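# Stow an unpowered robot arm inside a floor case

## Task

Pick up the small unpowered robot arm from the desk (its joints are limp and move if pushed) and set it inside the open case on the floor, sitting low enough that the case lid could close, and leave it resting there. It must not drop more than a few centimetres, or the task may fail. At the end the gripper must have released it and the robot must have backed away. The robot itself must not topple or finish leaning, or the task fails.

## Robot and tools

Robot: a Hello Robot Stretch 4, one arm only. It has an omni-wheel base, a lift that slides up a mast, a telescoping arm reaching forward, a wrist with yaw, pitch and roll, and a two-finger gripper. It stands about 1.6 m tall; the base rim lies within 0.23 m of the base origin. Cameras: head_camera, head_left_camera, head_right_camera, wrist_camera.

Frames: the base frame sits on the floor below the base centre, x forward, y left, z up. hand_pose is reported in it (a point between the open fingertips); with all wrist joints at 0 its axes line up with the base frame, but the printed value can be off. The odometry frame is the base frame as it was when the scene began; heading is positive to the left, -3.142 to 3.142.

execute_actions(actions, cameras): actions is a list holding one action or nothing (empty = just report state and images). An action may carry "base", "joints" or both, plus optional "pace" and "contact_limits"; or it is {"end_of_arm": "enable_torque"} by itself. Motions inside one action begin together and may finish at different times. Longest action: 15 s.
- base: exactly one key, each a relative offset from where the base last reported itself. translate_m: metres forward (+) or back, -2 to 2. strafe_m: metres sideways, left +, -2 to 2. rotate_rad: radians in place, counter-clockwise +, -3.2 to 3.2.
- joints: absolute targets keyed by name, each a single number. lift_m 0 to 1.2 m; arm_m 0 to 0.55 m; wrist_yaw_rad -1.134 to 4.276 (0 faces forward, + left, 3.14 tucked back, above 3.4 the arm may block); wrist_pitch_rad -1.117 to 4.259 (0 level, 1.57 pointing down); wrist_roll_rad -1.117 to 4.259 (0 = fingers level, + turns clockwise viewed from behind); gripper_m -0.038 to 0.141 m, the fingertip gap (below 0 the fingers squeeze each other). Done tolerances: ±0.004 for lift, arm, gripper; ±0.02 yaw and roll; ±0.05 pitch. Out-of-range joint targets are clipped and reported; unknown keys or other bad values reject the whole call with no motion. Joints or base left out of an action may keep pushing toward earlier targets.
- pace: "slow", "default", "fast", "max". Base speeds 0.1/0.3/0.4/0.6 m/s and 1/2/3/4 rad/s; above lift 0.2 these are capped lower as the lift rises (0.3 m/s, 1 rad/s at 1.2).
- contact_limits: only {"arm_m": value}, 0 (gentlest) to 0.75 (firmest), default 0.5.
- cameras: list of names or "all"; omitted/null = all, [] = none.
If a result shows a stop, the remaining motion calls in that same reply are skipped.

wait(seconds): 0 to 10 s, nothing commanded, returns state and images. zoom_image(camera, region=[x0,y0,x1,y1]) in pixels of the latest full image, max 504x504. read_manual(section) returns only licence text. finished_scene(scene) closes the scene (1 or 2) permanently and reports success; do it only once the arm rests in the case and the robot has let go and pulled away.

Result lines: lidar_m has 12 distances (m) from the base origin, 30-degree sectors, first straight ahead, going counter-clockwise (4th left, 7th behind, 10th right); "-" means nothing seen or closer than 0.25 m. It sees roughly 0.15 m up to robot height, misses glass, thin legs and much behind. wrist_depth_mm: 7x7 grid, row by row from top left, median depth 100-2000 mm, "-" unknown; the robot's own body shows. base_odometry comes from wheel counts, so slip looks like travel; if turned_by_wheels and turned_by_imu differ by over ~0.1 rad, something was hit or wheels slipped. base_tilt in degrees (forward/right positive), with a constant bias up to ~1.5. motor_effort: percent of maximum, + toward higher joint values, bracket = peak during last action (noisy); for wheel_0..2, + turns the base right. base_status/joint_status: done, off_target (may still push), contact_stop_at_<key> (met resistance; that part goes slack, a slack lift may sink), limit_stop_at_<name>, time_out, torque_fault (a wrist or gripper motor went limp; send enable_torque). limit_stop_at_tilt means a lean over 6 degrees: lift, arm and wheels go slack until it eases. limit_stop_at_own_body: a joint was about to hit the robot; you can move it away. Likely when pitch < -0.2 with roll < -0.4 or > 4. on_its_own lists uncommanded behaviour; "held at" there is the held target.

Gripping: command a gap smaller than the object; a smaller value grips harder and pulls the object toward the wrist. Neither the reading nor "done" proves a hold; a firm squeeze (target ≥ 0) shows in gripper effort. A load in a level gripper pushes pitch effort away from 0. Fingertips pressed into a surface may stick: raise the lift.

Practical advice: to unfold at the start, send lift_m 0.4 with wrist_yaw_rad 0 together. The arm on the desk is limp, so grasp a solid part and carry it gently; lower it all the way into the case before opening the gripper so it drops no more than a few cm. Avoid driving or turning with over 1 kg held and arm_m above 0.2, especially at fast/max; avoid pushing or pulling hard, above all with the lift high. Use low contact limits near furniture. Avoid slamming, knocking things over, or leaving the robot tilted. Loose objects may occasionally be nudged by outside forces.

Each tool is called after "Call:" as name(argument=value, ...) on one line, values as JSON.

## Session

Call:
execute_actions(actions=[])

Scene clock: 0.00 s.
base_odometry: x=+0.000 y=+0.000 heading=+0.000 (m, m, rad; odometry frame)
turned_by_wheels: +0.000 (rad since the last result)
turned_by_imu: +0.000 (rad since the last result)
base_tilt: forward=+0.2 right=+0.9 (deg)
lidar_m: 1.83 1.52 2.59 2.51 2.17 2.17 1.54 1.32 1.36 1.75 1.55 1.53
base_status: not commanded
joint_positions: lift_m=+0.260 arm_m=+0.001 wrist_yaw_rad=+3.135 wrist_pitch_rad=+0.020 wrist_roll_rad=-0.018 gripper_m=+0.057
joint_status: not commanded
motor_effort: lift_m=+19 arm_m=-1 wrist_yaw_rad=+0 wrist_pitch_rad=-4 wrist_roll_rad=+1 gripper_m=-5 wheel_0=+0 wheel_1=+0 wheel_2=+1 (%)
hand_pose: x=-0.1162 y=+0.0893 z=+0.4322 quat_wxyz=(+0.003, -0.010, -0.009, +1.000) (m; base frame)
wrist_depth_mm: - 143 - - - - 1921 / - 118 144 - - - 1863 / - 116 144 - - - 1863 / - 133 180 - - - 1863 / 207 - - - - - 1863 / 225 1921 203 1808 193 1661 1576 / 221 1160 1182 123 1205 1060 1138
pictures: head_camera, head_left_camera, head_right_camera, wrist_camera
Images, in order (width x height): head_camera 420x560, head_left_camera 420x672, head_right_camera 420x672, wrist_camera 616x392.

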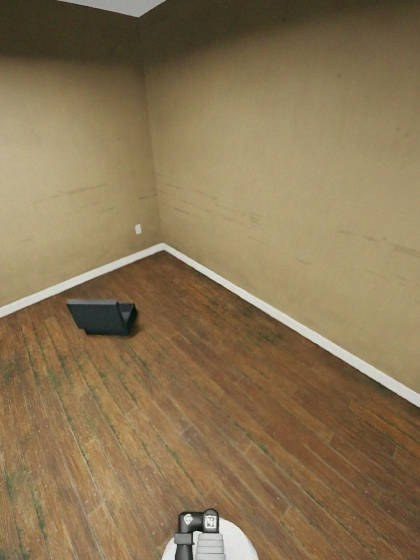

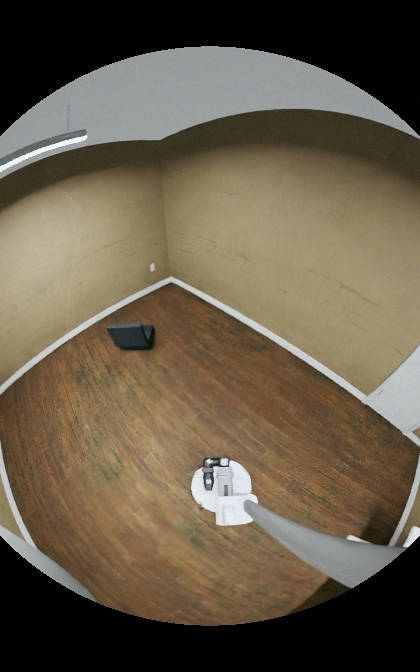

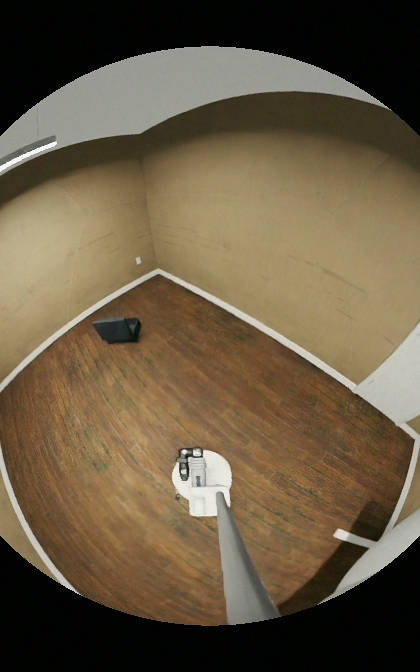

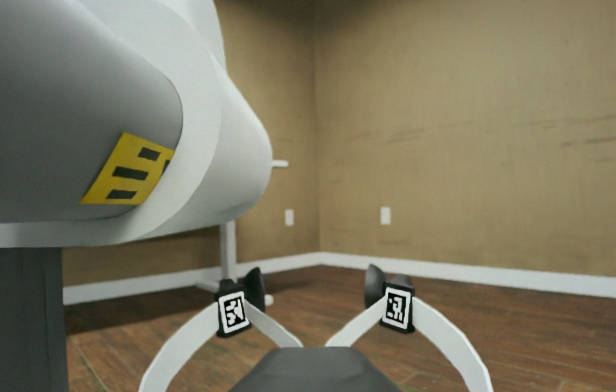

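Call:
execute_actions(actions=[{"base":{"rotate_rad":-2.5},"joints":{"lift_m":0.9,"wrist_yaw_rad":0},"pace":"fast"}], cameras=["head_camera"])

Call:
execute_actions(actions=[{"base":{"translate_m":0.98},"joints":{"lift_m":1.1,"wrist_pitch_rad":1.57,"arm_m":0.35,"gripper_m":0.09},"pace":"fast"}], cameras=["head_camera","wrist_camera"])

Scene clock: 6.73 s.
base_odometry: x=+0.000 y=+0.000 heading=-2.499 (m, m, rad; odometry frame)
turned_by_wheels: -2.499 (rad since the last result)
turned_by_imu: -2.460 (rad since the last result)
base_tilt: forward=+0.3 right=+0.9 (deg)
lidar_m: 1.31 1.34 1.65 1.54 1.55 2.02 1.48 2.65 2.35 2.18 2.19 1.45
base_status: done
joint_positions: lift_m=+0.900 arm_m=+0.001 wrist_yaw_rad=+0.000 wrist_pitch_rad=+0.020 wrist_roll_rad=-0.018 gripper_m=+0.057
joint_status: all done
motor_effort: lift_m=+21(23) arm_m=-1(1) wrist_yaw_rad=-1(5) wrist_pitch_rad=-5(4) wrist_roll_rad=+0(0) gripper_m=-5(4) wheel_0=+4(11) wheel_1=+2(12) wheel_2=+2(11) (%)
hand_pose: x=+0.4601 y=-0.0873 z=+1.0722 quat_wxyz=(+1.000, -0.009, +0.010, +0.000) (m; base frame)
wrist_depth_mm: 1921 1983 1983 1921 - - - / 1863 1921 1921 - - - - / 1921 1983 1983 1983 - - - / 1863 1983 1983 1983 - - - / 1863 1983 1921 1983 - - - / 1921 1863 203 1499 193 1397 1464 / 1863 1863 1661 124 1983 - -
pictures: head_camera
Images, in order (width x height): head_camera 420x560.

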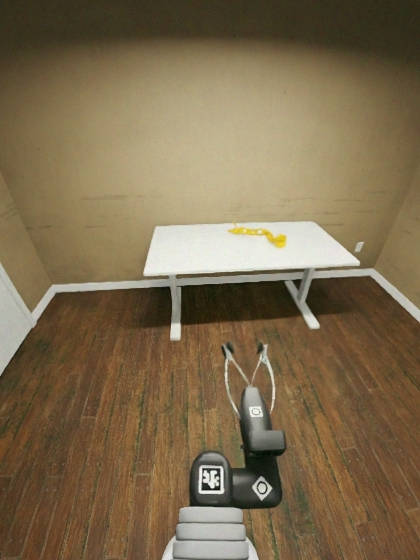

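Scene clock: 10.73 s.
base_odometry: x=-0.784 y=-0.587 heading=-2.499 (m, m, rad; odometry frame)
turned_by_wheels: +0.001 (rad since the last result)
turned_by_imu: -0.001 (rad since the last result)
base_tilt: forward=+0.2 right=+0.9 (deg)
lidar_m: 0.35 0.36 0.50 1.61 1.66 2.13 2.48 3.28 2.27 2.06 0.62 0.40
base_status: done
joint_positions: lift_m=+1.100 arm_m=+0.349 wrist_yaw_rad=+0.000 wrist_pitch_rad=+1.570 wrist_roll_rad=-0.018 gripper_m=+0.090
joint_status: all done
motor_effort: lift_m=+22(25) arm_m=+6(7) wrist_yaw_rad=+0(1) wrist_pitch_rad=+2(1) wrist_roll_rad=+1(0) gripper_m=-3(7) wheel_0=+4(8) wheel_1=+3(8) wheel_2=+1(13) (%)
hand_pose: x=+0.5200 y=-0.0874 z=+0.9895 quat_wxyz=(+0.707, -0.007, +0.707, +0.007) (m; base frame)
wrist_depth_mm: 517 517 508 508 504 504 500 / 512 512 508 504 504 496 496 / 512 512 504 508 500 496 492 / 504 504 508 496 496 492 492 / 504 500 496 496 492 492 484 / 500 496 200 492 197 492 488 / 496 492 496 123 1205 1182 1205
pictures: head_camera, wrist_camera
Images, in order (width x height): head_camera 420x560, wrist_camera 616x392.

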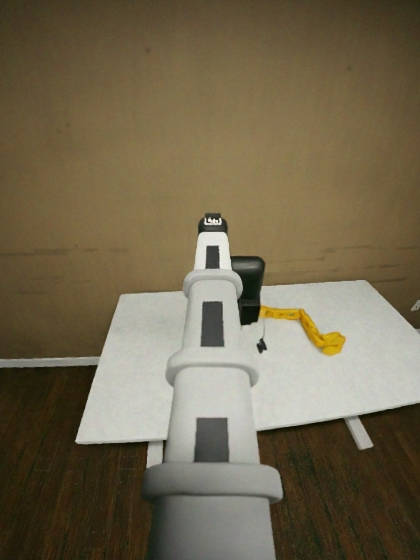

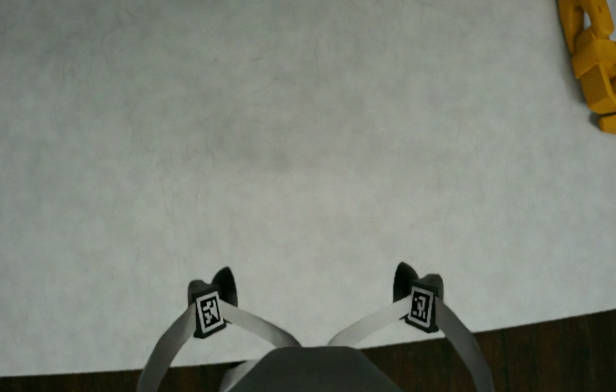

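Call:
execute_actions(actions=[{"base":{"strafe_m":-0.35},"joints":{"lift_m":1.0,"arm_m":0.48,"wrist_roll_rad":-0.35},"pace":"fast"}], cameras=[])

Call:
execute_actions(actions=[{"base":{"translate_m":0.15},"pace":"fast"}], cameras=["head_right_camera","wrist_camera"])

Scene clock: 16.67 s.
base_odometry: x=-0.994 y=-0.307 heading=-2.499 (m, m, rad; odometry frame)
turned_by_wheels: +0.000 (rad since the last result)
turned_by_imu: -0.001 (rad since the last result)
base_tilt: forward=+0.2 right=+0.9 (deg)
lidar_m: 0.38 0.39 0.52 1.94 1.98 2.57 2.52 2.81 1.87 1.74 0.67 0.42
base_status: done
joint_positions: lift_m=+1.000 arm_m=+0.479 wrist_yaw_rad=+0.000 wrist_pitch_rad=+1.570 wrist_roll_rad=-0.350 gripper_m=+0.090
joint_status: all done
motor_effort: lift_m=+16(18) arm_m=+7(8) wrist_yaw_rad=-1(1) wrist_pitch_rad=+2(0) wrist_roll_rad=+0(6) gripper_m=-3(4) wheel_0=+3(14) wheel_1=-2(10) wheel_2=+0(1) (%)
hand_pose: x=+0.6500 y=-0.0874 z=+0.8899 quat_wxyz=(+0.697, -0.123, +0.696, +0.123) (m; base frame)
wrist_depth_mm: 410 410 404 402 379 399 402 / 404 407 404 402 399 399 399 / 402 404 399 402 399 397 397 / 402 402 399 394 334 389 389 / 399 397 399 394 322 392 387 / 394 394 200 394 197 389 387 / 394 397 389 123 389 387 387
pictures: none
No camera images: the call's "cameras" was empty. Leave "cameras" out to get every camera's image.

Scene clock: 18.37 s.
base_odometry: x=-1.114 y=-0.397 heading=-2.498 (m, m, rad; odometry frame)
turned_by_wheels: +0.000 (rad since the last result)
turned_by_imu: +0.000 (rad since the last result)
base_tilt: forward=+0.3 right=+0.9 (deg)
lidar_m: 0.25 0.25 0.34 0.77 2.05 2.59 2.65 2.79 1.86 1.71 0.43 0.26
base_status: done
joint_positions: lift_m=+1.000 arm_m=+0.479 wrist_yaw_rad=+0.000 wrist_pitch_rad=+1.570 wrist_roll_rad=-0.350 gripper_m=+0.090
joint_status: not commanded
motor_effort: lift_m=+16(16) arm_m=+6(7) wrist_yaw_rad=-1(0) wrist_pitch_rad=+1(1) wrist_roll_rad=+0(0) gripper_m=-3(3) wheel_0=+4(11) wheel_1=+3(8) wheel_2=-1(12) (%)
hand_pose: x=+0.6500 y=-0.0874 z=+0.8899 quat_wxyz=(+0.697, -0.123, +0.696, +0.123) (m; base frame)
wrist_depth_mm: 410 407 404 407 399 402 399 / 407 353 402 399 399 399 397 / 407 399 399 349 394 394 394 / 402 399 399 397 394 392 392 / 397 399 397 394 392 389 389 / 394 394 201 327 197 384 387 / 394 389 389 124 325 387 387
pictures: head_right_camera, wrist_camera
Images, in order (width x height): head_right_camera 420x672, wrist_camera 616x392.

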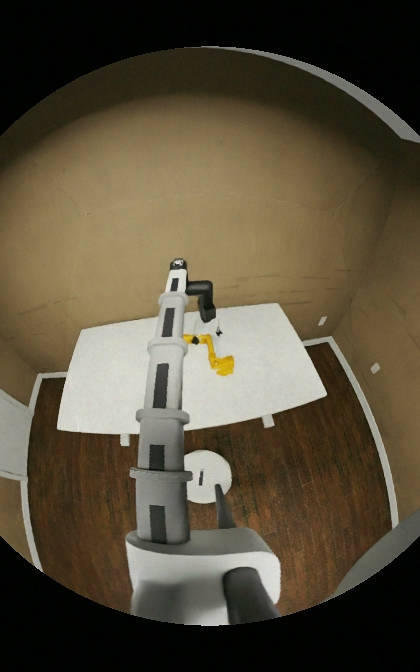

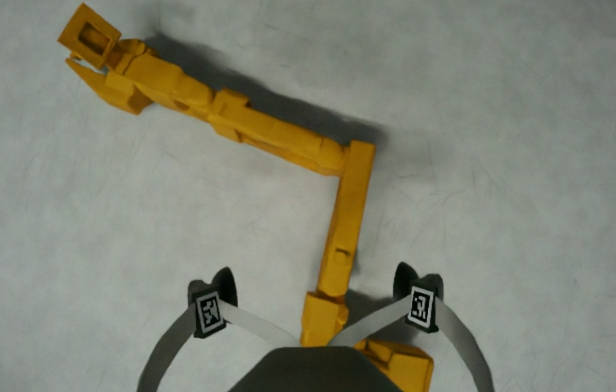

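Call:
execute_actions(actions=[{"base":{"strafe_m":-0.02},"joints":{"lift_m":0.875,"arm_m":0.508,"wrist_roll_rad":-0.15}}], cameras=["wrist_camera"])

Scene clock: 23.23 s.
base_odometry: x=-1.126 y=-0.381 heading=-2.498 (m, m, rad; odometry frame)
turned_by_wheels: +0.000 (rad since the last result)
turned_by_imu: +0.000 (rad since the last result)
base_tilt: forward=+0.2 right=+0.9 (deg)
lidar_m: 0.25 0.25 0.33 0.76 2.02 2.66 2.68 2.76 1.85 1.69 0.42 0.30
base_status: done
joint_positions: lift_m=+0.875 arm_m=+0.507 wrist_yaw_rad=+0.000 wrist_pitch_rad=+1.570 wrist_roll_rad=-0.150 gripper_m=+0.090
joint_status: all done
motor_effort: lift_m=+15(17) arm_m=+7(8) wrist_yaw_rad=+0(1) wrist_pitch_rad=+1(1) wrist_roll_rad=+2(2) gripper_m=-3(3) wheel_0=+3(9) wheel_1=-1(9) wheel_2=+0(2) (%)
hand_pose: x=+0.6779 y=-0.0874 z=+0.7650 quat_wxyz=(+0.705, -0.053, +0.705, +0.053) (m; base frame)
wrist_depth_mm: 281 278 277 276 274 273 272 / 277 276 276 276 272 271 270 / 230 218 214 271 272 268 268 / 274 273 272 215 268 267 268 / 272 271 270 267 268 267 265 / 272 270 201 198 196 264 264 / 270 267 266 123 264 263 260
pictures: wrist_camera
Images, in order (width x height): wrist_camera 616x392.

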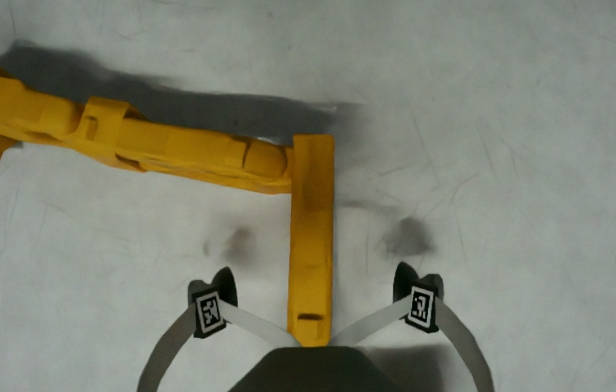

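Call:
execute_actions(actions=[{"joints":{"gripper_m":-0.035}}], cameras=[])

Call:
execute_actions(actions=[{"joints":{"lift_m":0.91},"pace":"slow"}], cameras=["wrist_camera"])

Call:
execute_actions(actions=[{"base":{"translate_m":-0.25},"joints":{"lift_m":1.0,"arm_m":0.2,"wrist_pitch_rad":0.3,"wrist_roll_rad":-0.4},"pace":"slow"}], cameras=["head_camera","wrist_camera"])

Scene clock: 30.17 s.
base_odometry: x=-1.126 y=-0.381 heading=-2.498 (m, m, rad; odometry frame)
turned_by_wheels: +0.000 (rad since the last result)
turned_by_imu: +0.000 (rad since the last result)
base_tilt: forward=+0.3 right=+0.9 (deg)
lidar_m: 0.25 0.25 0.32 0.78 2.06 2.62 2.68 2.74 1.85 1.69 0.38 0.28
base_status: not commanded
joint_positions: lift_m=+0.875 arm_m=+0.507 wrist_yaw_rad=+0.000 wrist_pitch_rad=+1.570 wrist_roll_rad=-0.150 gripper_m=-0.034
joint_status: all done
motor_effort: lift_m=+17(16) arm_m=+7(6) wrist_yaw_rad=+0(1) wrist_pitch_rad=+3(3) wrist_roll_rad=+1(2) gripper_m=-30(28) wheel_0=+3(3) wheel_1=-1(1) wheel_2=+0(0) (%)
hand_pose: x=+0.6780 y=-0.0874 z=+0.7649 quat_wxyz=(+0.705, -0.053, +0.705, +0.053) (m; base frame)
wrist_depth_mm: 277 277 276 274 273 271 270 / 276 274 273 271 272 270 268 / 216 210 202 206 268 266 267 / 272 270 271 201 266 267 266 / 271 271 270 194 267 264 264 / 270 267 184 186 181 262 263 / 268 266 265 131 264 260 260
pictures: none
No camera images: the call's "cameras" was empty. Leave "cameras" out to get every camera's image.

Scene clock: 31.30 s.
base_odometry: x=-1.126 y=-0.381 heading=-2.498 (m, m, rad; odometry frame)
turned_by_wheels: +0.000 (rad since the last result)
turned_by_imu: +0.000 (rad since the last result)
base_tilt: forward=+0.2 right=+0.9 (deg)
lidar_m: 0.25 0.25 0.34 0.79 2.05 2.65 2.68 2.76 1.84 1.70 0.38 0.27
base_status: not commanded
joint_positions: lift_m=+0.909 arm_m=+0.507 wrist_yaw_rad=+0.000 wrist_pitch_rad=+1.570 wrist_roll_rad=-0.150 gripper_m=-0.034
joint_status: all done
motor_effort: lift_m=+25(25) arm_m=+6(7) wrist_yaw_rad=+0(0) wrist_pitch_rad=+0(0) wrist_roll_rad=+1(1) gripper_m=-30(27) wheel_0=+3(3) wheel_1=-2(1) wheel_2=+0(0) (%)
hand_pose: x=+0.6779 y=-0.0874 z=+0.7992 quat_wxyz=(+0.705, -0.053, +0.705, +0.053) (m; base frame)
wrist_depth_mm: 314 310 310 309 309 304 303 / 314 310 309 309 306 304 303 / 220 214 207 211 304 303 301 / 309 307 304 203 301 300 301 / 306 304 303 196 300 298 297 / 303 303 185 186 181 297 296 / 303 301 301 132 296 293 294
pictures: wrist_camera
Images, in order (width x height): wrist_camera 616x392.

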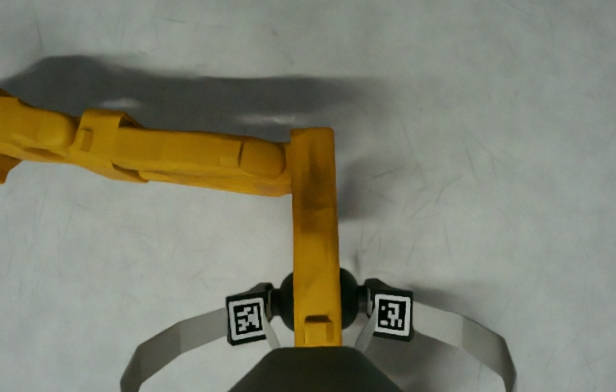

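Scene clock: 35.67 s.
base_odometry: x=-0.926 y=-0.232 heading=-2.499 (m, m, rad; odometry frame)
turned_by_wheels: -0.001 (rad since the last result)
turned_by_imu: +0.000 (rad since the last result)
base_tilt: forward=+0.3 right=+0.9 (deg)
lidar_m: 0.49 0.50 0.65 1.95 2.02 2.60 2.43 2.81 1.89 1.71 0.83 0.53
base_status: done
joint_positions: lift_m=+0.999 arm_m=+0.201 wrist_yaw_rad=+0.000 wrist_pitch_rad=+0.309 wrist_roll_rad=-0.401 gripper_m=-0.034
joint_status: all done
motor_effort: lift_m=+25(26) arm_m=-7(7) wrist_yaw_rad=+0(1) wrist_pitch_rad=-23(24) wrist_roll_rad=+5(6) gripper_m=-30(30) wheel_0=-7(11) wheel_1=-4(7) wheel_2=+2(10) (%)
hand_pose: x=+0.6470 y=-0.0874 z=+1.0901 quat_wxyz=(+0.968, -0.197, +0.151, +0.031) (m; base frame)
wrist_depth_mm: 854 831 831 831 809 809 778 / 866 866 854 854 866 842 820 / 917 917 891 866 878 878 866 / 946 946 198 202 917 904 904 / 750 197 931 976 976 960 946 / 195 236 183 185 182 991 1008 / 226 525 615 125 809 842 1042
pictures: head_camera, wrist_camera
Images, in order (width x height): head_camera 420x560, wrist_camera 616x392.

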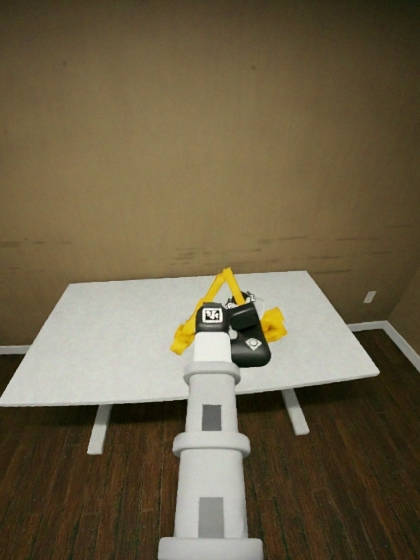

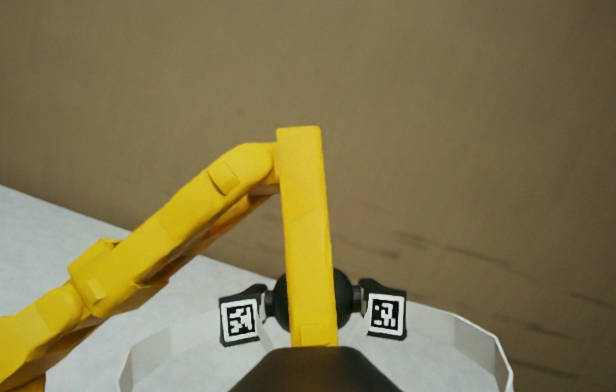

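Call:
execute_actions(actions=[{"base":{"rotate_rad":2.73},"joints":{"wrist_roll_rad":0.1,"wrist_pitch_rad":0.2,"arm_m":0.1},"pace":"slow"}], cameras=["head_camera","wrist_camera"])

Call:
execute_actions(actions=[{"base":{"translate_m":2.0},"joints":{"lift_m":0.6,"wrist_roll_rad":1.0}}], cameras=["head_camera","head_left_camera","wrist_camera"])

Scene clock: 43.70 s.
base_odometry: x=-0.926 y=-0.231 heading=+0.230 (m, m, rad; odometry frame)
turned_by_wheels: +2.729 (rad since the last result)
turned_by_imu: +2.687 (rad since the last result)
base_tilt: forward=+0.2 right=+0.9 (deg)
lidar_m: 0.43 2.54 2.54 1.80 1.71 0.71 0.55 0.49 0.51 0.68 1.94 0.42
base_status: done
joint_positions: lift_m=+1.000 arm_m=+0.101 wrist_yaw_rad=+0.000 wrist_pitch_rad=+0.209 wrist_roll_rad=+0.098 gripper_m=-0.034
joint_status: all done
on_its_own: wrist_pitch_rad is at rest, and its effort (-24) is outside its rest range (-23 to +23)
motor_effort: lift_m=+24(25) arm_m=-7(7) wrist_yaw_rad=-1(1) wrist_pitch_rad=-24(30) wrist_roll_rad=+6(9) gripper_m=-26(29) wheel_0=-4(8) wheel_1=-3(7) wheel_2=-2(7) (%)
hand_pose: x=+0.5543 y=-0.0873 z=+1.1179 quat_wxyz=(+0.993, +0.049, +0.104, -0.005) (m; base frame)
wrist_depth_mm: - - - - - 1756 1499 / - - - - - 1863 1576 / - - - 209 - 1983 1576 / - - 198 210 - 1983 1661 / - - 196 193 - - 1756 / - - 185 185 181 - 1756 / - 189 - 128 1921 1661 1661
pictures: head_camera, wrist_camera
Images, in order (width x height): head_camera 420x560, wrist_camera 616x392.

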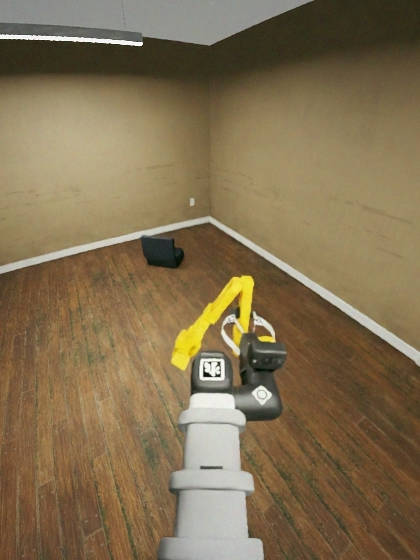

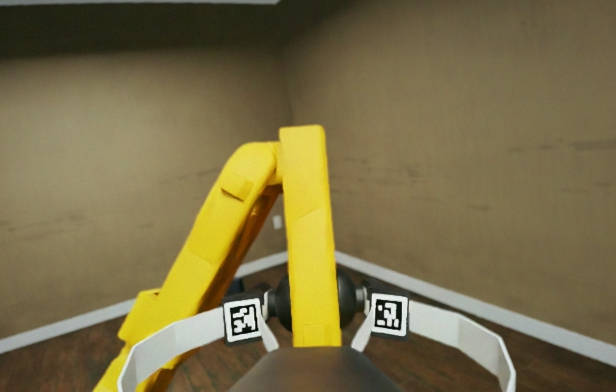

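Scene clock: 51.87 s.
base_odometry: x=+1.021 y=+0.226 heading=+0.231 (m, m, rad; odometry frame)
turned_by_wheels: +0.000 (rad since the last result)
turned_by_imu: -0.004 (rad since the last result)
base_tilt: forward=+0.2 right=+1.0 (deg)
lidar_m: 0.41 0.62 0.62 2.41 2.74 2.85 3.15 2.24 1.43 1.02 0.95 0.51
base_status: done
joint_positions: lift_m=+0.600 arm_m=+0.101 wrist_yaw_rad=+0.000 wrist_pitch_rad=+0.209 wrist_roll_rad=+0.998 gripper_m=-0.034
joint_status: all done
on_its_own: wrist_pitch_rad is at rest, and its effort (-25) is outside its rest range (-23 to +23)
motor_effort: lift_m=+18(21) arm_m=-7(7) wrist_yaw_rad=-2(2) wrist_pitch_rad=-25(26) wrist_roll_rad=+6(11) gripper_m=-28(29) wheel_0=+5(7) wheel_1=+2(8) wheel_2=-1(11) (%)
hand_pose: x=+0.5542 y=-0.0874 z=+0.7184 quat_wxyz=(+0.873, +0.476, +0.092, -0.050) (m; base frame)
wrist_depth_mm: 1138 1025 917 831 750 676 634 / 1397 1229 1060 946 854 759 699 / 1499 1537 1255 211 1008 866 798 / 1430 1537 1576 200 1205 1042 917 / 1308 1430 198 194 1499 1182 946 / 1308 1397 185 187 183 1008 854 / 1205 1255 188 143 1255 878 778
pictures: head_camera, head_left_camera, wrist_camera
Images, in order (width x height): head_camera 420x560, head_left_camera 420x672, wrist_camera 616x392.

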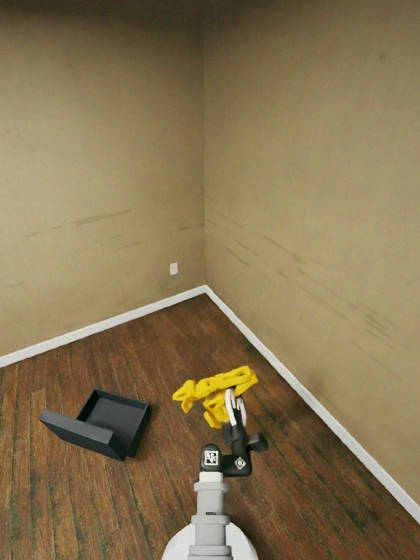

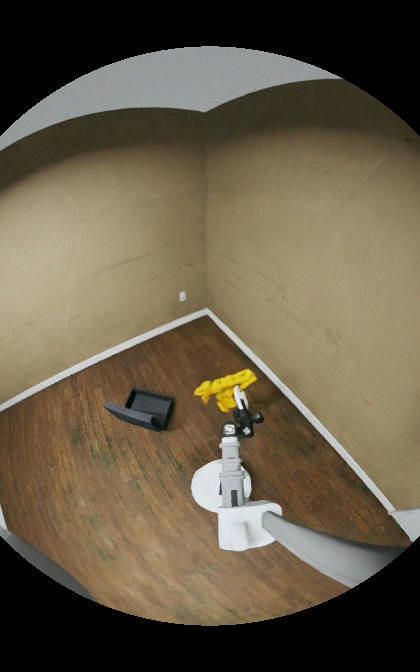

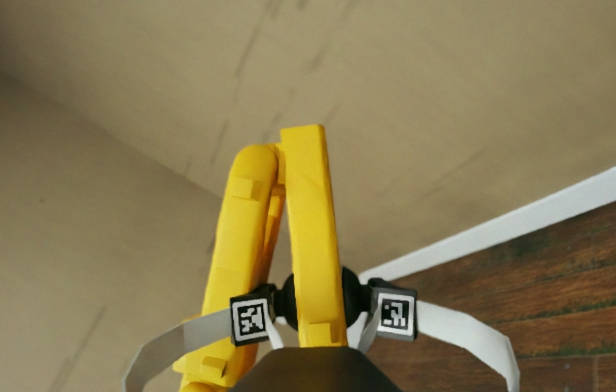

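Call:
execute_actions(actions=[{"base":{"translate_m":0.49},"joints":{"wrist_pitch_rad":1.57,"arm_m":0.2,"lift_m":0.65},"pace":"slow"}], cameras=["head_camera"])

Call:
execute_actions(actions=[{"base":{"rotate_rad":1.35},"joints":{"wrist_yaw_rad":1.57,"wrist_roll_rad":1.5,"arm_m":0.42},"pace":"slow"}])

Scene clock: 63.27 s.
base_odometry: x=+1.497 y=+0.339 heading=+0.231 (m, m, rad; odometry frame)
turned_by_wheels: +0.000 (rad since the last result)
turned_by_imu: -0.001 (rad since the last result)
base_tilt: forward=+0.2 right=+0.9 (deg)
lidar_m: 0.25 0.38 0.44 0.44 3.00 3.12 3.59 2.71 1.06 0.77 0.70 0.43
base_status: done
joint_positions: lift_m=+0.649 arm_m=+0.199 wrist_yaw_rad=+0.000 wrist_pitch_rad=+1.570 wrist_roll_rad=+1.000 gripper_m=-0.034
joint_status: all done
motor_effort: lift_m=+25(25) arm_m=+7(7) wrist_yaw_rad=+0(1) wrist_pitch_rad=+3(26) wrist_roll_rad=+2(6) gripper_m=-29(29) wheel_0=+5(9) wheel_1=+3(6) wheel_2=-3(7) (%)
hand_pose: x=+0.3701 y=-0.0874 z=+0.5392 quat_wxyz=(+0.621, +0.339, +0.620, -0.339) (m; base frame)
wrist_depth_mm: 798 798 778 778 778 778 759 / 788 788 778 788 768 768 759 / 788 798 778 195 768 768 759 / 788 778 778 193 759 768 750 / 788 778 193 191 759 750 750 / 798 788 184 185 180 544 544 / 778 778 191 131 544 535 539
pictures: head_camera
Images, in order (width x height): head_camera 420x560.

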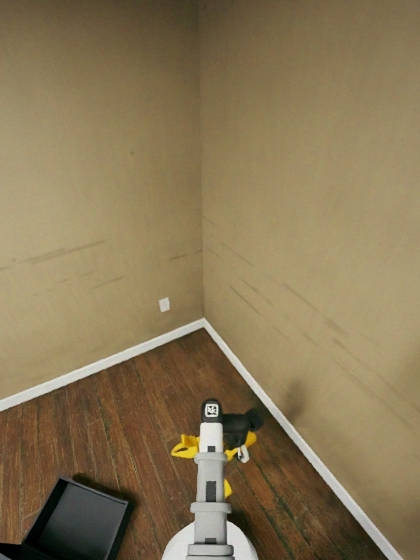

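Scene clock: 66.73 s.
base_odometry: x=+1.497 y=+0.339 heading=+1.580 (m, m, rad; odometry frame)
turned_by_wheels: +1.349 (rad since the last result)
turned_by_imu: +1.328 (rad since the last result)
base_tilt: forward=+0.3 right=+0.9 (deg)
lidar_m: 0.40 0.42 3.01 3.06 2.72 1.46 0.84 0.70 0.71 0.84 1.32 0.47
base_status: done
joint_positions: lift_m=+0.649 arm_m=+0.419 wrist_yaw_rad=+1.570 wrist_pitch_rad=+1.571 wrist_roll_rad=+1.500 gripper_m=-0.034
joint_status: all done
motor_effort: lift_m=+25(25) arm_m=+7(7) wrist_yaw_rad=+1(6) wrist_pitch_rad=+1(1) wrist_roll_rad=+1(5) gripper_m=-30(30) wheel_0=-6(14) wheel_1=-5(7) wheel_2=-2(8) (%)
hand_pose: x=+0.6771 y=-0.0001 z=+0.5392 quat_wxyz=(+0.707, -0.025, +0.707, +0.025) (m; base frame)
wrist_depth_mm: 798 788 778 788 768 759 750 / 788 798 788 778 759 750 759 / 788 355 521 196 768 759 759 / 788 349 353 192 750 759 759 / 778 351 193 190 741 750 750 / 778 351 183 185 180 750 741 / 798 347 191 131 732 750 741
pictures: head_camera, head_left_camera, head_right_camera, wrist_camera
Images, in order (width x height): head_camera 420x560, head_left_camera 420x672, head_right_camera 420x672, wrist_camera 616x392.

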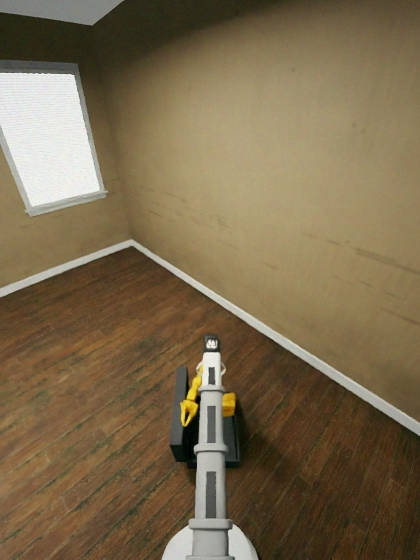

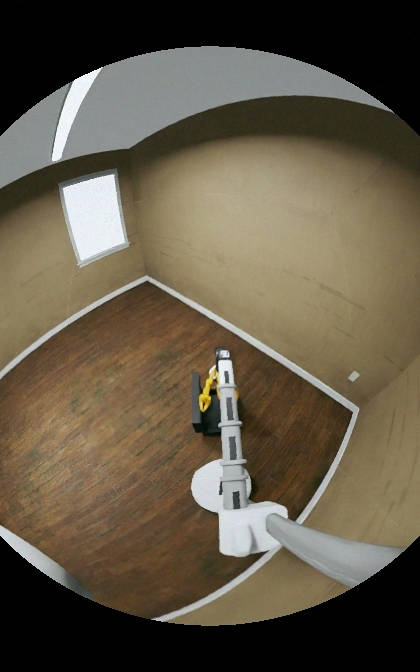

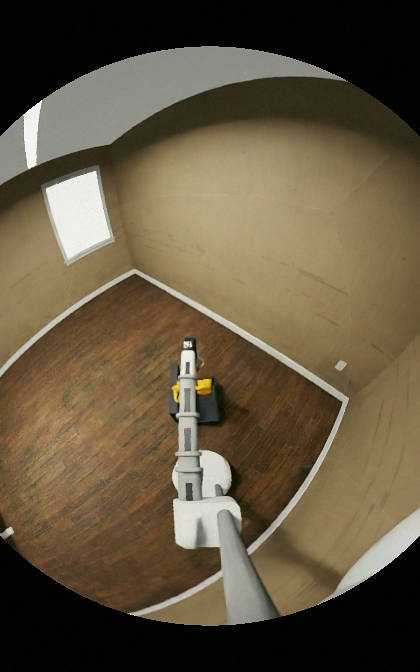

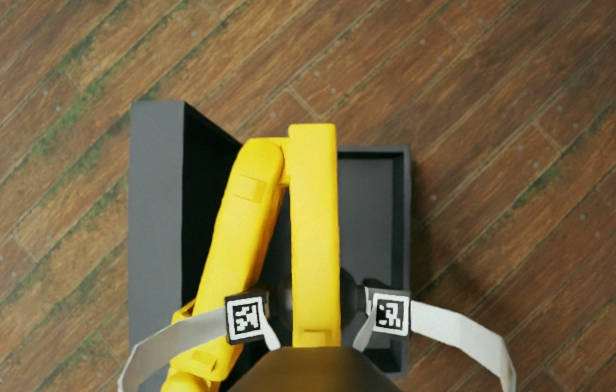

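Call:
execute_actions(actions=[{"base":{"strafe_m":-0.035},"joints":{"lift_m":0.6},"pace":"slow"}], cameras=[])

Call:
execute_actions(actions=[{"joints":{"lift_m":0.33},"pace":"slow"}])

Call:
zoom_image(camera="head_camera", region=[140,350,280,490])

Scene clock: 71.57 s.
base_odometry: x=+1.532 y=+0.339 heading=+1.580 (m, m, rad; odometry frame)
turned_by_wheels: +0.000 (rad since the last result)
turned_by_imu: +0.000 (rad since the last result)
base_tilt: forward=+0.2 right=+0.9 (deg)
lidar_m: 0.41 0.43 3.02 3.12 2.75 1.40 0.82 0.67 0.66 0.80 1.30 1.30
base_status: done
joint_positions: lift_m=+0.600 arm_m=+0.419 wrist_yaw_rad=+1.570 wrist_pitch_rad=+1.571 wrist_roll_rad=+1.500 gripper_m=-0.034
joint_status: all done
motor_effort: lift_m=+17(26) arm_m=+7(6) wrist_yaw_rad=+1(1) wrist_pitch_rad=-1(0) wrist_roll_rad=+1(2) gripper_m=-27(30) wheel_0=+5(10) wheel_1=-3(9) wheel_2=+0(2) (%)
hand_pose: x=+0.6771 y=-0.0001 z=+0.4898 quat_wxyz=(+0.707, -0.025, +0.707, +0.025) (m; base frame)
wrist_depth_mm: 750 741 732 723 715 715 699 / 750 741 732 715 707 715 707 / 741 384 591 195 715 715 699 / 741 407 559 193 691 707 707 / 732 410 193 190 707 715 699 / 723 407 184 185 181 699 691 / 723 300 191 130 699 699 691
pictures: none
No camera images: the call's "cameras" was empty. Leave "cameras" out to get every camera's image.

Scene clock: 74.40 s.
base_odometry: x=+1.532 y=+0.339 heading=+1.580 (m, m, rad; odometry frame)
turned_by_wheels: +0.000 (rad since the last result)
turned_by_imu: +0.000 (rad since the last result)
base_tilt: forward=+0.3 right=+0.9 (deg)
lidar_m: 0.41 0.42 3.04 3.09 2.70 1.41 0.82 0.68 0.69 0.83 1.28 1.25
base_status: not commanded
joint_positions: lift_m=+0.330 arm_m=+0.419 wrist_yaw_rad=+1.570 wrist_pitch_rad=+1.571 wrist_roll_rad=+1.500 gripper_m=-0.034
joint_status: all done
motor_effort: lift_m=+17(17) arm_m=+7(7) wrist_yaw_rad=+0(1) wrist_pitch_rad=-2(2) wrist_roll_rad=+2(1) gripper_m=-30(29) wheel_0=+5(5) wheel_1=-3(3) wheel_2=+0(0) (%)
hand_pose: x=+0.6771 y=-0.0001 z=+0.2198 quat_wxyz=(+0.707, -0.025, +0.707, +0.025) (m; base frame)
wrist_depth_mm: 459 455 452 449 445 442 439 / 254 340 455 449 442 439 436 / 283 314 421 195 418 436 433 / 285 312 418 192 415 433 436 / 283 312 192 190 410 430 430 / 283 309 185 185 180 430 427 / 279 298 190 130 410 300 427
pictures: head_camera, head_left_camera, head_right_camera, wrist_camera
Images, in order (width x height): head_camera 420x560, head_left_camera 420x672, head_right_camera 420x672, wrist_camera 616x392.

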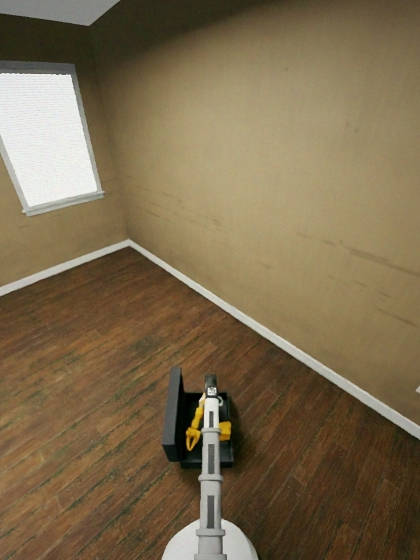

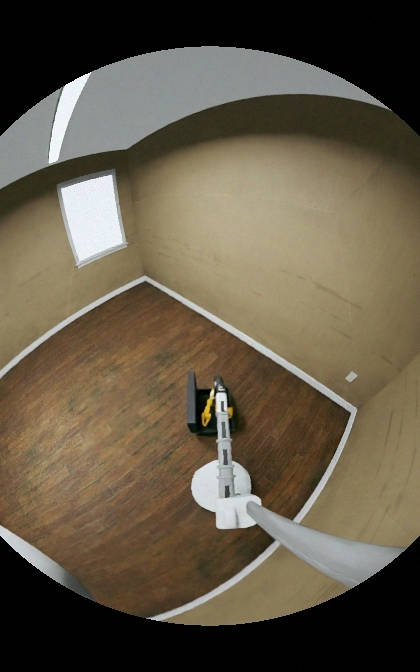

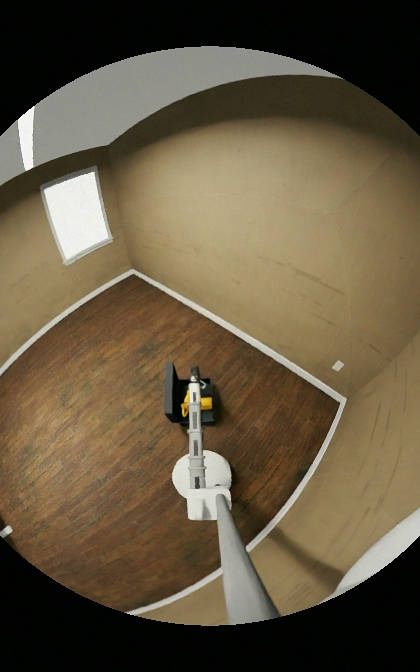

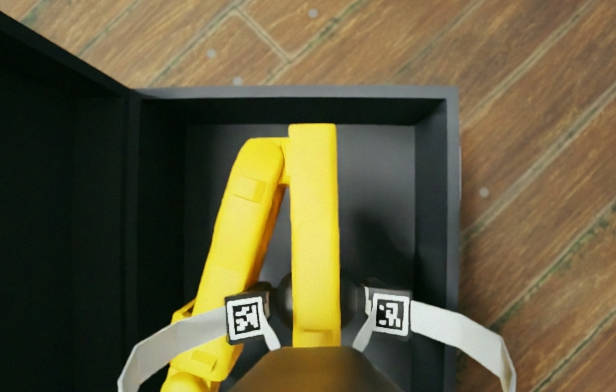

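Region (140, 350, 280, 490) of head_camera's 420x560 image, scaled by 3.600, with more detail than that image has.

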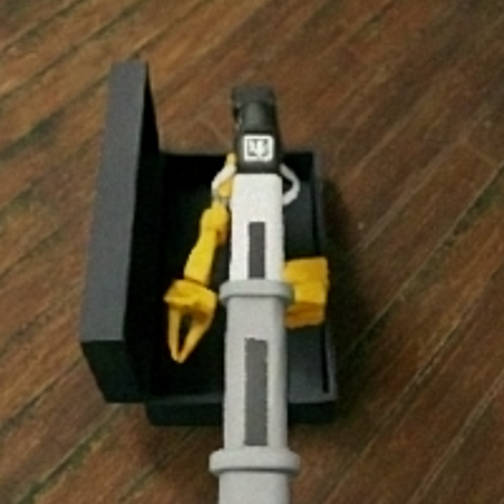

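Tight; shift 1 cm left.

Call:
execute_actions(actions=[{"base":{"strafe_m":0.009},"joints":{"arm_m":0.435,"lift_m":0.265},"pace":"slow"}], cameras=["head_camera","wrist_camera"])

Call:
zoom_image(camera="head_camera", region=[140,350,280,490])

Scene clock: 78.77 s.
base_odometry: x=+1.523 y=+0.339 heading=+1.580 (m, m, rad; odometry frame)
turned_by_wheels: +0.000 (rad since the last result)
turned_by_imu: +0.000 (rad since the last result)
base_tilt: forward=+0.2 right=+0.9 (deg)
lidar_m: 0.41 0.44 3.03 3.08 2.70 1.44 0.81 0.69 0.70 0.82 1.30 1.27
base_status: done
joint_positions: lift_m=+0.265 arm_m=+0.434 wrist_yaw_rad=+1.570 wrist_pitch_rad=+1.571 wrist_roll_rad=+1.500 gripper_m=-0.034
joint_status: all done
motor_effort: lift_m=+17(18) arm_m=+7(7) wrist_yaw_rad=+0(0) wrist_pitch_rad=-1(0) wrist_roll_rad=+2(1) gripper_m=-28(30) wheel_0=-5(10) wheel_1=+3(9) wheel_2=+0(0) (%)
hand_pose: x=+0.6921 y=-0.0001 z=+0.1548 quat_wxyz=(+0.707, -0.025, +0.707, +0.025) (m; base frame)
wrist_depth_mm: 392 392 384 379 377 375 370 / 238 277 281 282 277 370 370 / 238 285 357 195 351 300 370 / 237 287 355 193 347 300 368 / 237 286 193 190 347 298 368 / 236 283 185 185 180 268 368 / 235 245 191 130 347 251 364
pictures: head_camera, wrist_camera
Images, in order (width x height): head_camera 420x560, wrist_camera 616x392.

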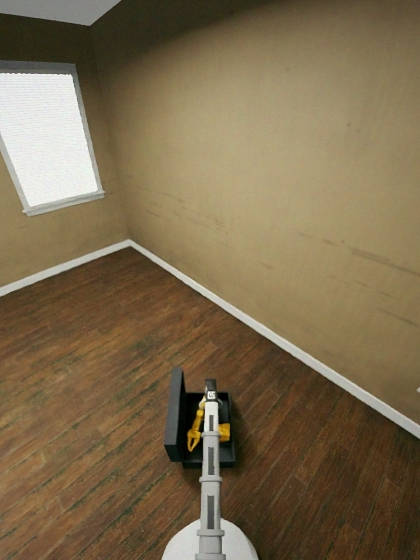

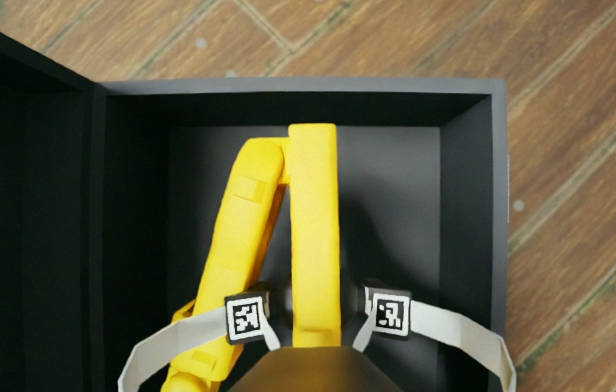

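Region (140, 350, 280, 490) of head_camera's 420x560 image, scaled by 3.600, with more detail than that image has.

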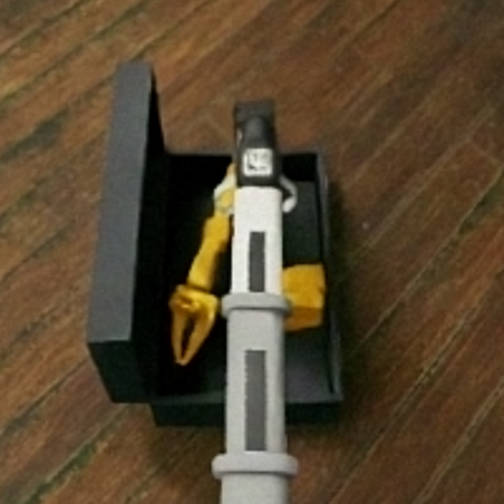

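Call:
execute_actions(actions=[{"joints":{"lift_m":0.183},"pace":"slow"}], cameras=["wrist_camera"])

Call:
execute_actions(actions=[{"joints":{"gripper_m":0.04},"pace":"slow"}], cameras=[])

Call:
execute_actions(actions=[{"joints":{"lift_m":0.215},"pace":"slow"}], cameras=["head_camera","wrist_camera"])

Scene clock: 83.23 s.
base_odometry: x=+1.523 y=+0.339 heading=+1.580 (m, m, rad; odometry frame)
turned_by_wheels: +0.000 (rad since the last result)
turned_by_imu: +0.000 (rad since the last result)
base_tilt: forward=+0.2 right=+0.8 (deg)
lidar_m: 0.41 0.43 3.02 3.12 2.71 1.42 0.82 0.69 0.69 0.80 1.28 1.30
base_status: not commanded
joint_positions: lift_m=+0.183 arm_m=+0.434 wrist_yaw_rad=+1.570 wrist_pitch_rad=+1.571 wrist_roll_rad=+1.500 gripper_m=-0.034
joint_status: all done
motor_effort: lift_m=+17(14) arm_m=+7(7) wrist_yaw_rad=+0(1) wrist_pitch_rad=-1(0) wrist_roll_rad=+1(1) gripper_m=-31(29) wheel_0=-5(5) wheel_1=+3(3) wheel_2=+0(0) (%)
hand_pose: x=+0.6921 y=-0.0001 z=+0.0728 quat_wxyz=(+0.707, -0.025, +0.707, +0.025) (m; base frame)
wrist_depth_mm: 165 167 163 161 159 157 165 / 188 224 226 227 224 215 178 / 198 274 274 196 268 251 182 / 200 273 273 193 267 251 182 / 199 274 192 190 267 249 181 / 198 272 184 185 180 227 179 / 196 233 190 131 265 195 -
pictures: wrist_camera
Images, in order (width x height): wrist_camera 616x392.

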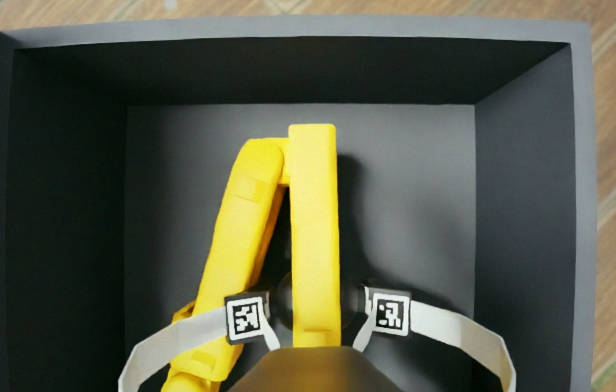

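Scene clock: 85.80 s.
base_odometry: x=+1.523 y=+0.339 heading=+1.580 (m, m, rad; odometry frame)
turned_by_wheels: +0.000 (rad since the last result)
turned_by_imu: +0.000 (rad since the last result)
base_tilt: forward=+0.2 right=+0.9 (deg)
lidar_m: 0.41 0.42 3.00 3.11 2.70 1.42 0.81 0.70 0.67 0.82 1.31 1.31
base_status: not commanded
joint_positions: lift_m=+0.183 arm_m=+0.434 wrist_yaw_rad=+1.570 wrist_pitch_rad=+1.572 wrist_roll_rad=+1.500 gripper_m=+0.040
joint_status: all done
motor_effort: lift_m=+17(17) arm_m=+7(7) wrist_yaw_rad=+0(0) wrist_pitch_rad=-4(3) wrist_roll_rad=+1(2) gripper_m=-5(27) wheel_0=-5(5) wheel_1=+3(3) wheel_2=+0(0) (%)
hand_pose: x=+0.6922 y=-0.0004 z=+0.0728 quat_wxyz=(+0.707, -0.025, +0.707, +0.024) (m; base frame)
wrist_depth_mm: 168 167 168 162 160 162 164 / 189 222 226 226 223 213 177 / 200 276 276 272 270 249 181 / 200 276 253 220 270 249 181 / 201 276 224 212 268 248 180 / 200 274 201 200 193 245 179 / 198 258 227 124 265 206 -
pictures: none
No camera images: the call's "cameras" was empty. Leave "cameras" out to get every camera's image.

Scene clock: 86.87 s.
base_odometry: x=+1.523 y=+0.339 heading=+1.580 (m, m, rad; odometry frame)
turned_by_wheels: +0.000 (rad since the last result)
turned_by_imu: +0.000 (rad since the last result)
base_tilt: forward=+0.3 right=+1.0 (deg)
lidar_m: 0.43 0.43 3.01 3.09 2.71 1.41 0.82 0.69 0.69 0.83 1.30 1.30
base_status: not commanded
joint_positions: lift_m=+0.215 arm_m=+0.434 wrist_yaw_rad=+1.570 wrist_pitch_rad=+1.571 wrist_roll_rad=+1.500 gripper_m=+0.040
joint_status: all done
motor_effort: lift_m=+24(25) arm_m=+7(6) wrist_yaw_rad=+0(1) wrist_pitch_rad=-1(5) wrist_roll_rad=+1(0) gripper_m=-6(6) wheel_0=-5(5) wheel_1=+3(3) wheel_2=+0(0) (%)
hand_pose: x=+0.6922 y=-0.0001 z=+0.1043 quat_wxyz=(+0.707, -0.025, +0.707, +0.025) (m; base frame)
wrist_depth_mm: 342 336 334 329 329 325 324 / 198 224 228 226 224 213 254 / 199 286 306 229 300 252 253 / 200 286 208 202 300 251 252 / 199 287 220 211 300 250 253 / 198 286 202 204 193 246 185 / 197 263 250 124 297 208 184
pictures: head_camera, wrist_camera
Images, in order (width x height): head_camera 420x560, wrist_camera 616x392.

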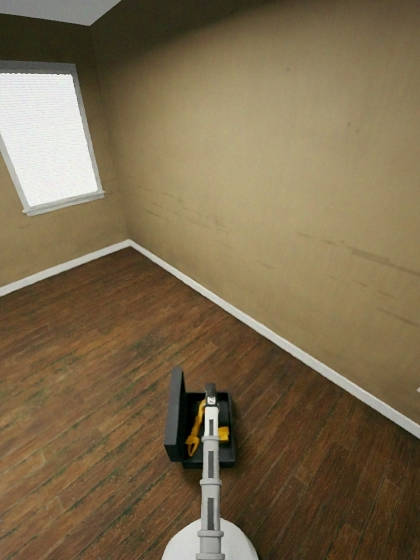

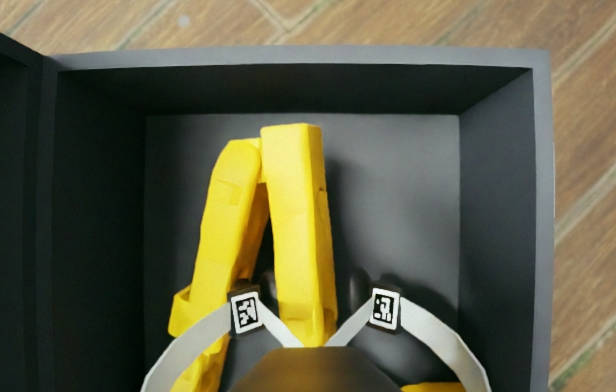

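Finger is wedged. Lower, slide toward the wider part of the V.

Call:
execute_actions(actions=[{"joints":{"lift_m":0.185},"pace":"slow"}], cameras=[])

Call:
execute_actions(actions=[{"joints":{"arm_m":0.412,"gripper_m":0.046},"pace":"slow"}], cameras=["wrist_camera"])

Call:
execute_actions(actions=[{"joints":{"lift_m":0.205},"pace":"slow"}], cameras=["wrist_camera"])

Scene clock: 91.90 s.
base_odometry: x=+1.523 y=+0.339 heading=+1.580 (m, m, rad; odometry frame)
turned_by_wheels: +0.000 (rad since the last result)
turned_by_imu: +0.000 (rad since the last result)
base_tilt: forward=+0.2 right=+1.0 (deg)
lidar_m: 0.43 0.43 3.03 3.09 2.72 1.42 0.82 0.69 0.66 0.79 1.29 1.30
base_status: not commanded
joint_positions: lift_m=+0.185 arm_m=+0.434 wrist_yaw_rad=+1.570 wrist_pitch_rad=+1.571 wrist_roll_rad=+1.500 gripper_m=+0.040
joint_status: all done
motor_effort: lift_m=+14(22) arm_m=+7(6) wrist_yaw_rad=+0(0) wrist_pitch_rad=-1(2) wrist_roll_rad=+1(1) gripper_m=-6(6) wheel_0=-5(5) wheel_1=+3(3) wheel_2=+0(0) (%)
hand_pose: x=+0.6922 y=-0.0001 z=+0.0751 quat_wxyz=(+0.707, -0.025, +0.707, +0.025) (m; base frame)
wrist_depth_mm: 169 170 169 169 167 163 164 / 189 221 224 224 221 212 176 / 200 278 277 225 272 249 181 / 200 278 252 216 273 250 180 / 201 277 227 206 270 248 181 / 199 276 200 202 192 245 179 / 198 256 252 124 270 206 -
pictures: none
No camera images: the call's "cameras" was empty. Leave "cameras" out to get every camera's image.

Scene clock: 93.13 s.
base_odometry: x=+1.523 y=+0.339 heading=+1.580 (m, m, rad; odometry frame)
turned_by_wheels: +0.000 (rad since the last result)
turned_by_imu: +0.000 (rad since the last result)
base_tilt: forward=+0.3 right=+0.9 (deg)
lidar_m: 0.44 0.43 3.02 3.13 2.68 1.44 0.82 0.69 0.69 0.81 1.29 1.29
base_status: not commanded
joint_positions: lift_m=+0.185 arm_m=+0.413 wrist_yaw_rad=+1.570 wrist_pitch_rad=+1.570 wrist_roll_rad=+1.500 gripper_m=+0.046
joint_status: all done
motor_effort: lift_m=+14(14) arm_m=-6(8) wrist_yaw_rad=+0(0) wrist_pitch_rad=+1(3) wrist_roll_rad=+1(1) gripper_m=-5(4) wheel_0=-5(5) wheel_1=+3(3) wheel_2=+0(0) (%)
hand_pose: x=+0.6715 y=+0.0000 z=+0.0751 quat_wxyz=(+0.707, -0.025, +0.707, +0.025) (m; base frame)
wrist_depth_mm: 185 198 200 201 198 195 - / 196 260 264 241 272 235 181 / 198 279 220 216 274 253 183 / 199 278 226 225 272 253 183 / 199 278 221 204 271 251 182 / 197 265 208 204 193 249 181 / 196 239 264 124 268 196 -
pictures: wrist_camera
Images, in order (width x height): wrist_camera 616x392.

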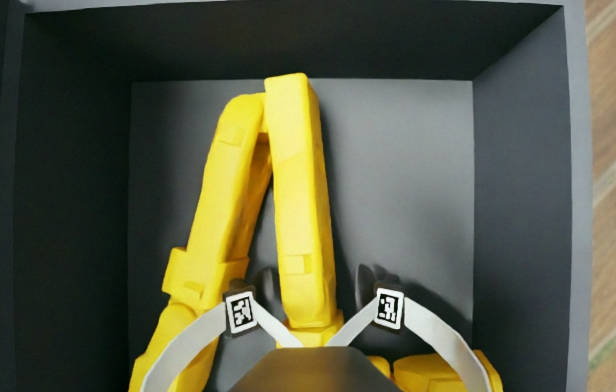

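Scene clock: 94.03 s.
base_odometry: x=+1.523 y=+0.339 heading=+1.580 (m, m, rad; odometry frame)
turned_by_wheels: +0.000 (rad since the last result)
turned_by_imu: +0.000 (rad since the last result)
base_tilt: forward=+0.3 right=+1.0 (deg)
lidar_m: 0.44 0.43 3.02 3.08 2.70 1.42 0.81 0.68 0.65 0.83 1.28 1.31
base_status: not commanded
joint_positions: lift_m=+0.205 arm_m=+0.413 wrist_yaw_rad=+1.570 wrist_pitch_rad=+1.570 wrist_roll_rad=+1.500 gripper_m=+0.046
joint_status: all done
motor_effort: lift_m=+22(21) arm_m=-7(7) wrist_yaw_rad=+0(1) wrist_pitch_rad=+0(0) wrist_roll_rad=+1(1) gripper_m=-5(5) wheel_0=-5(5) wheel_1=+3(3) wheel_2=+0(0) (%)
hand_pose: x=+0.6715 y=+0.0000 z=+0.0944 quat_wxyz=(+0.707, -0.025, +0.707, +0.025) (m; base frame)
wrist_depth_mm: 189 198 200 201 198 194 182 / 196 259 289 264 285 236 187 / 197 285 297 253 293 254 189 / 198 285 268 244 290 253 183 / 198 286 242 226 289 252 187 / 198 283 208 223 194 247 186 / 196 246 271 123 230 208 -
pictures: wrist_camera
Images, in order (width x height): wrist_camera 616x392.

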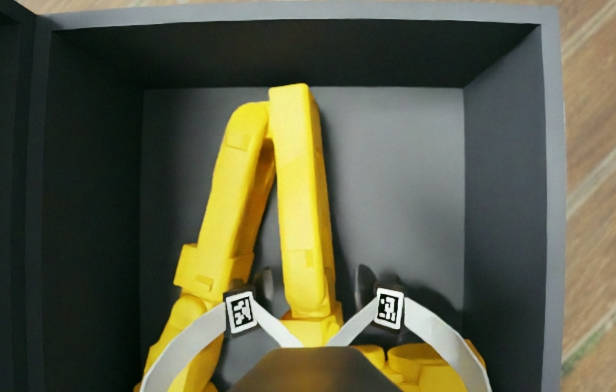

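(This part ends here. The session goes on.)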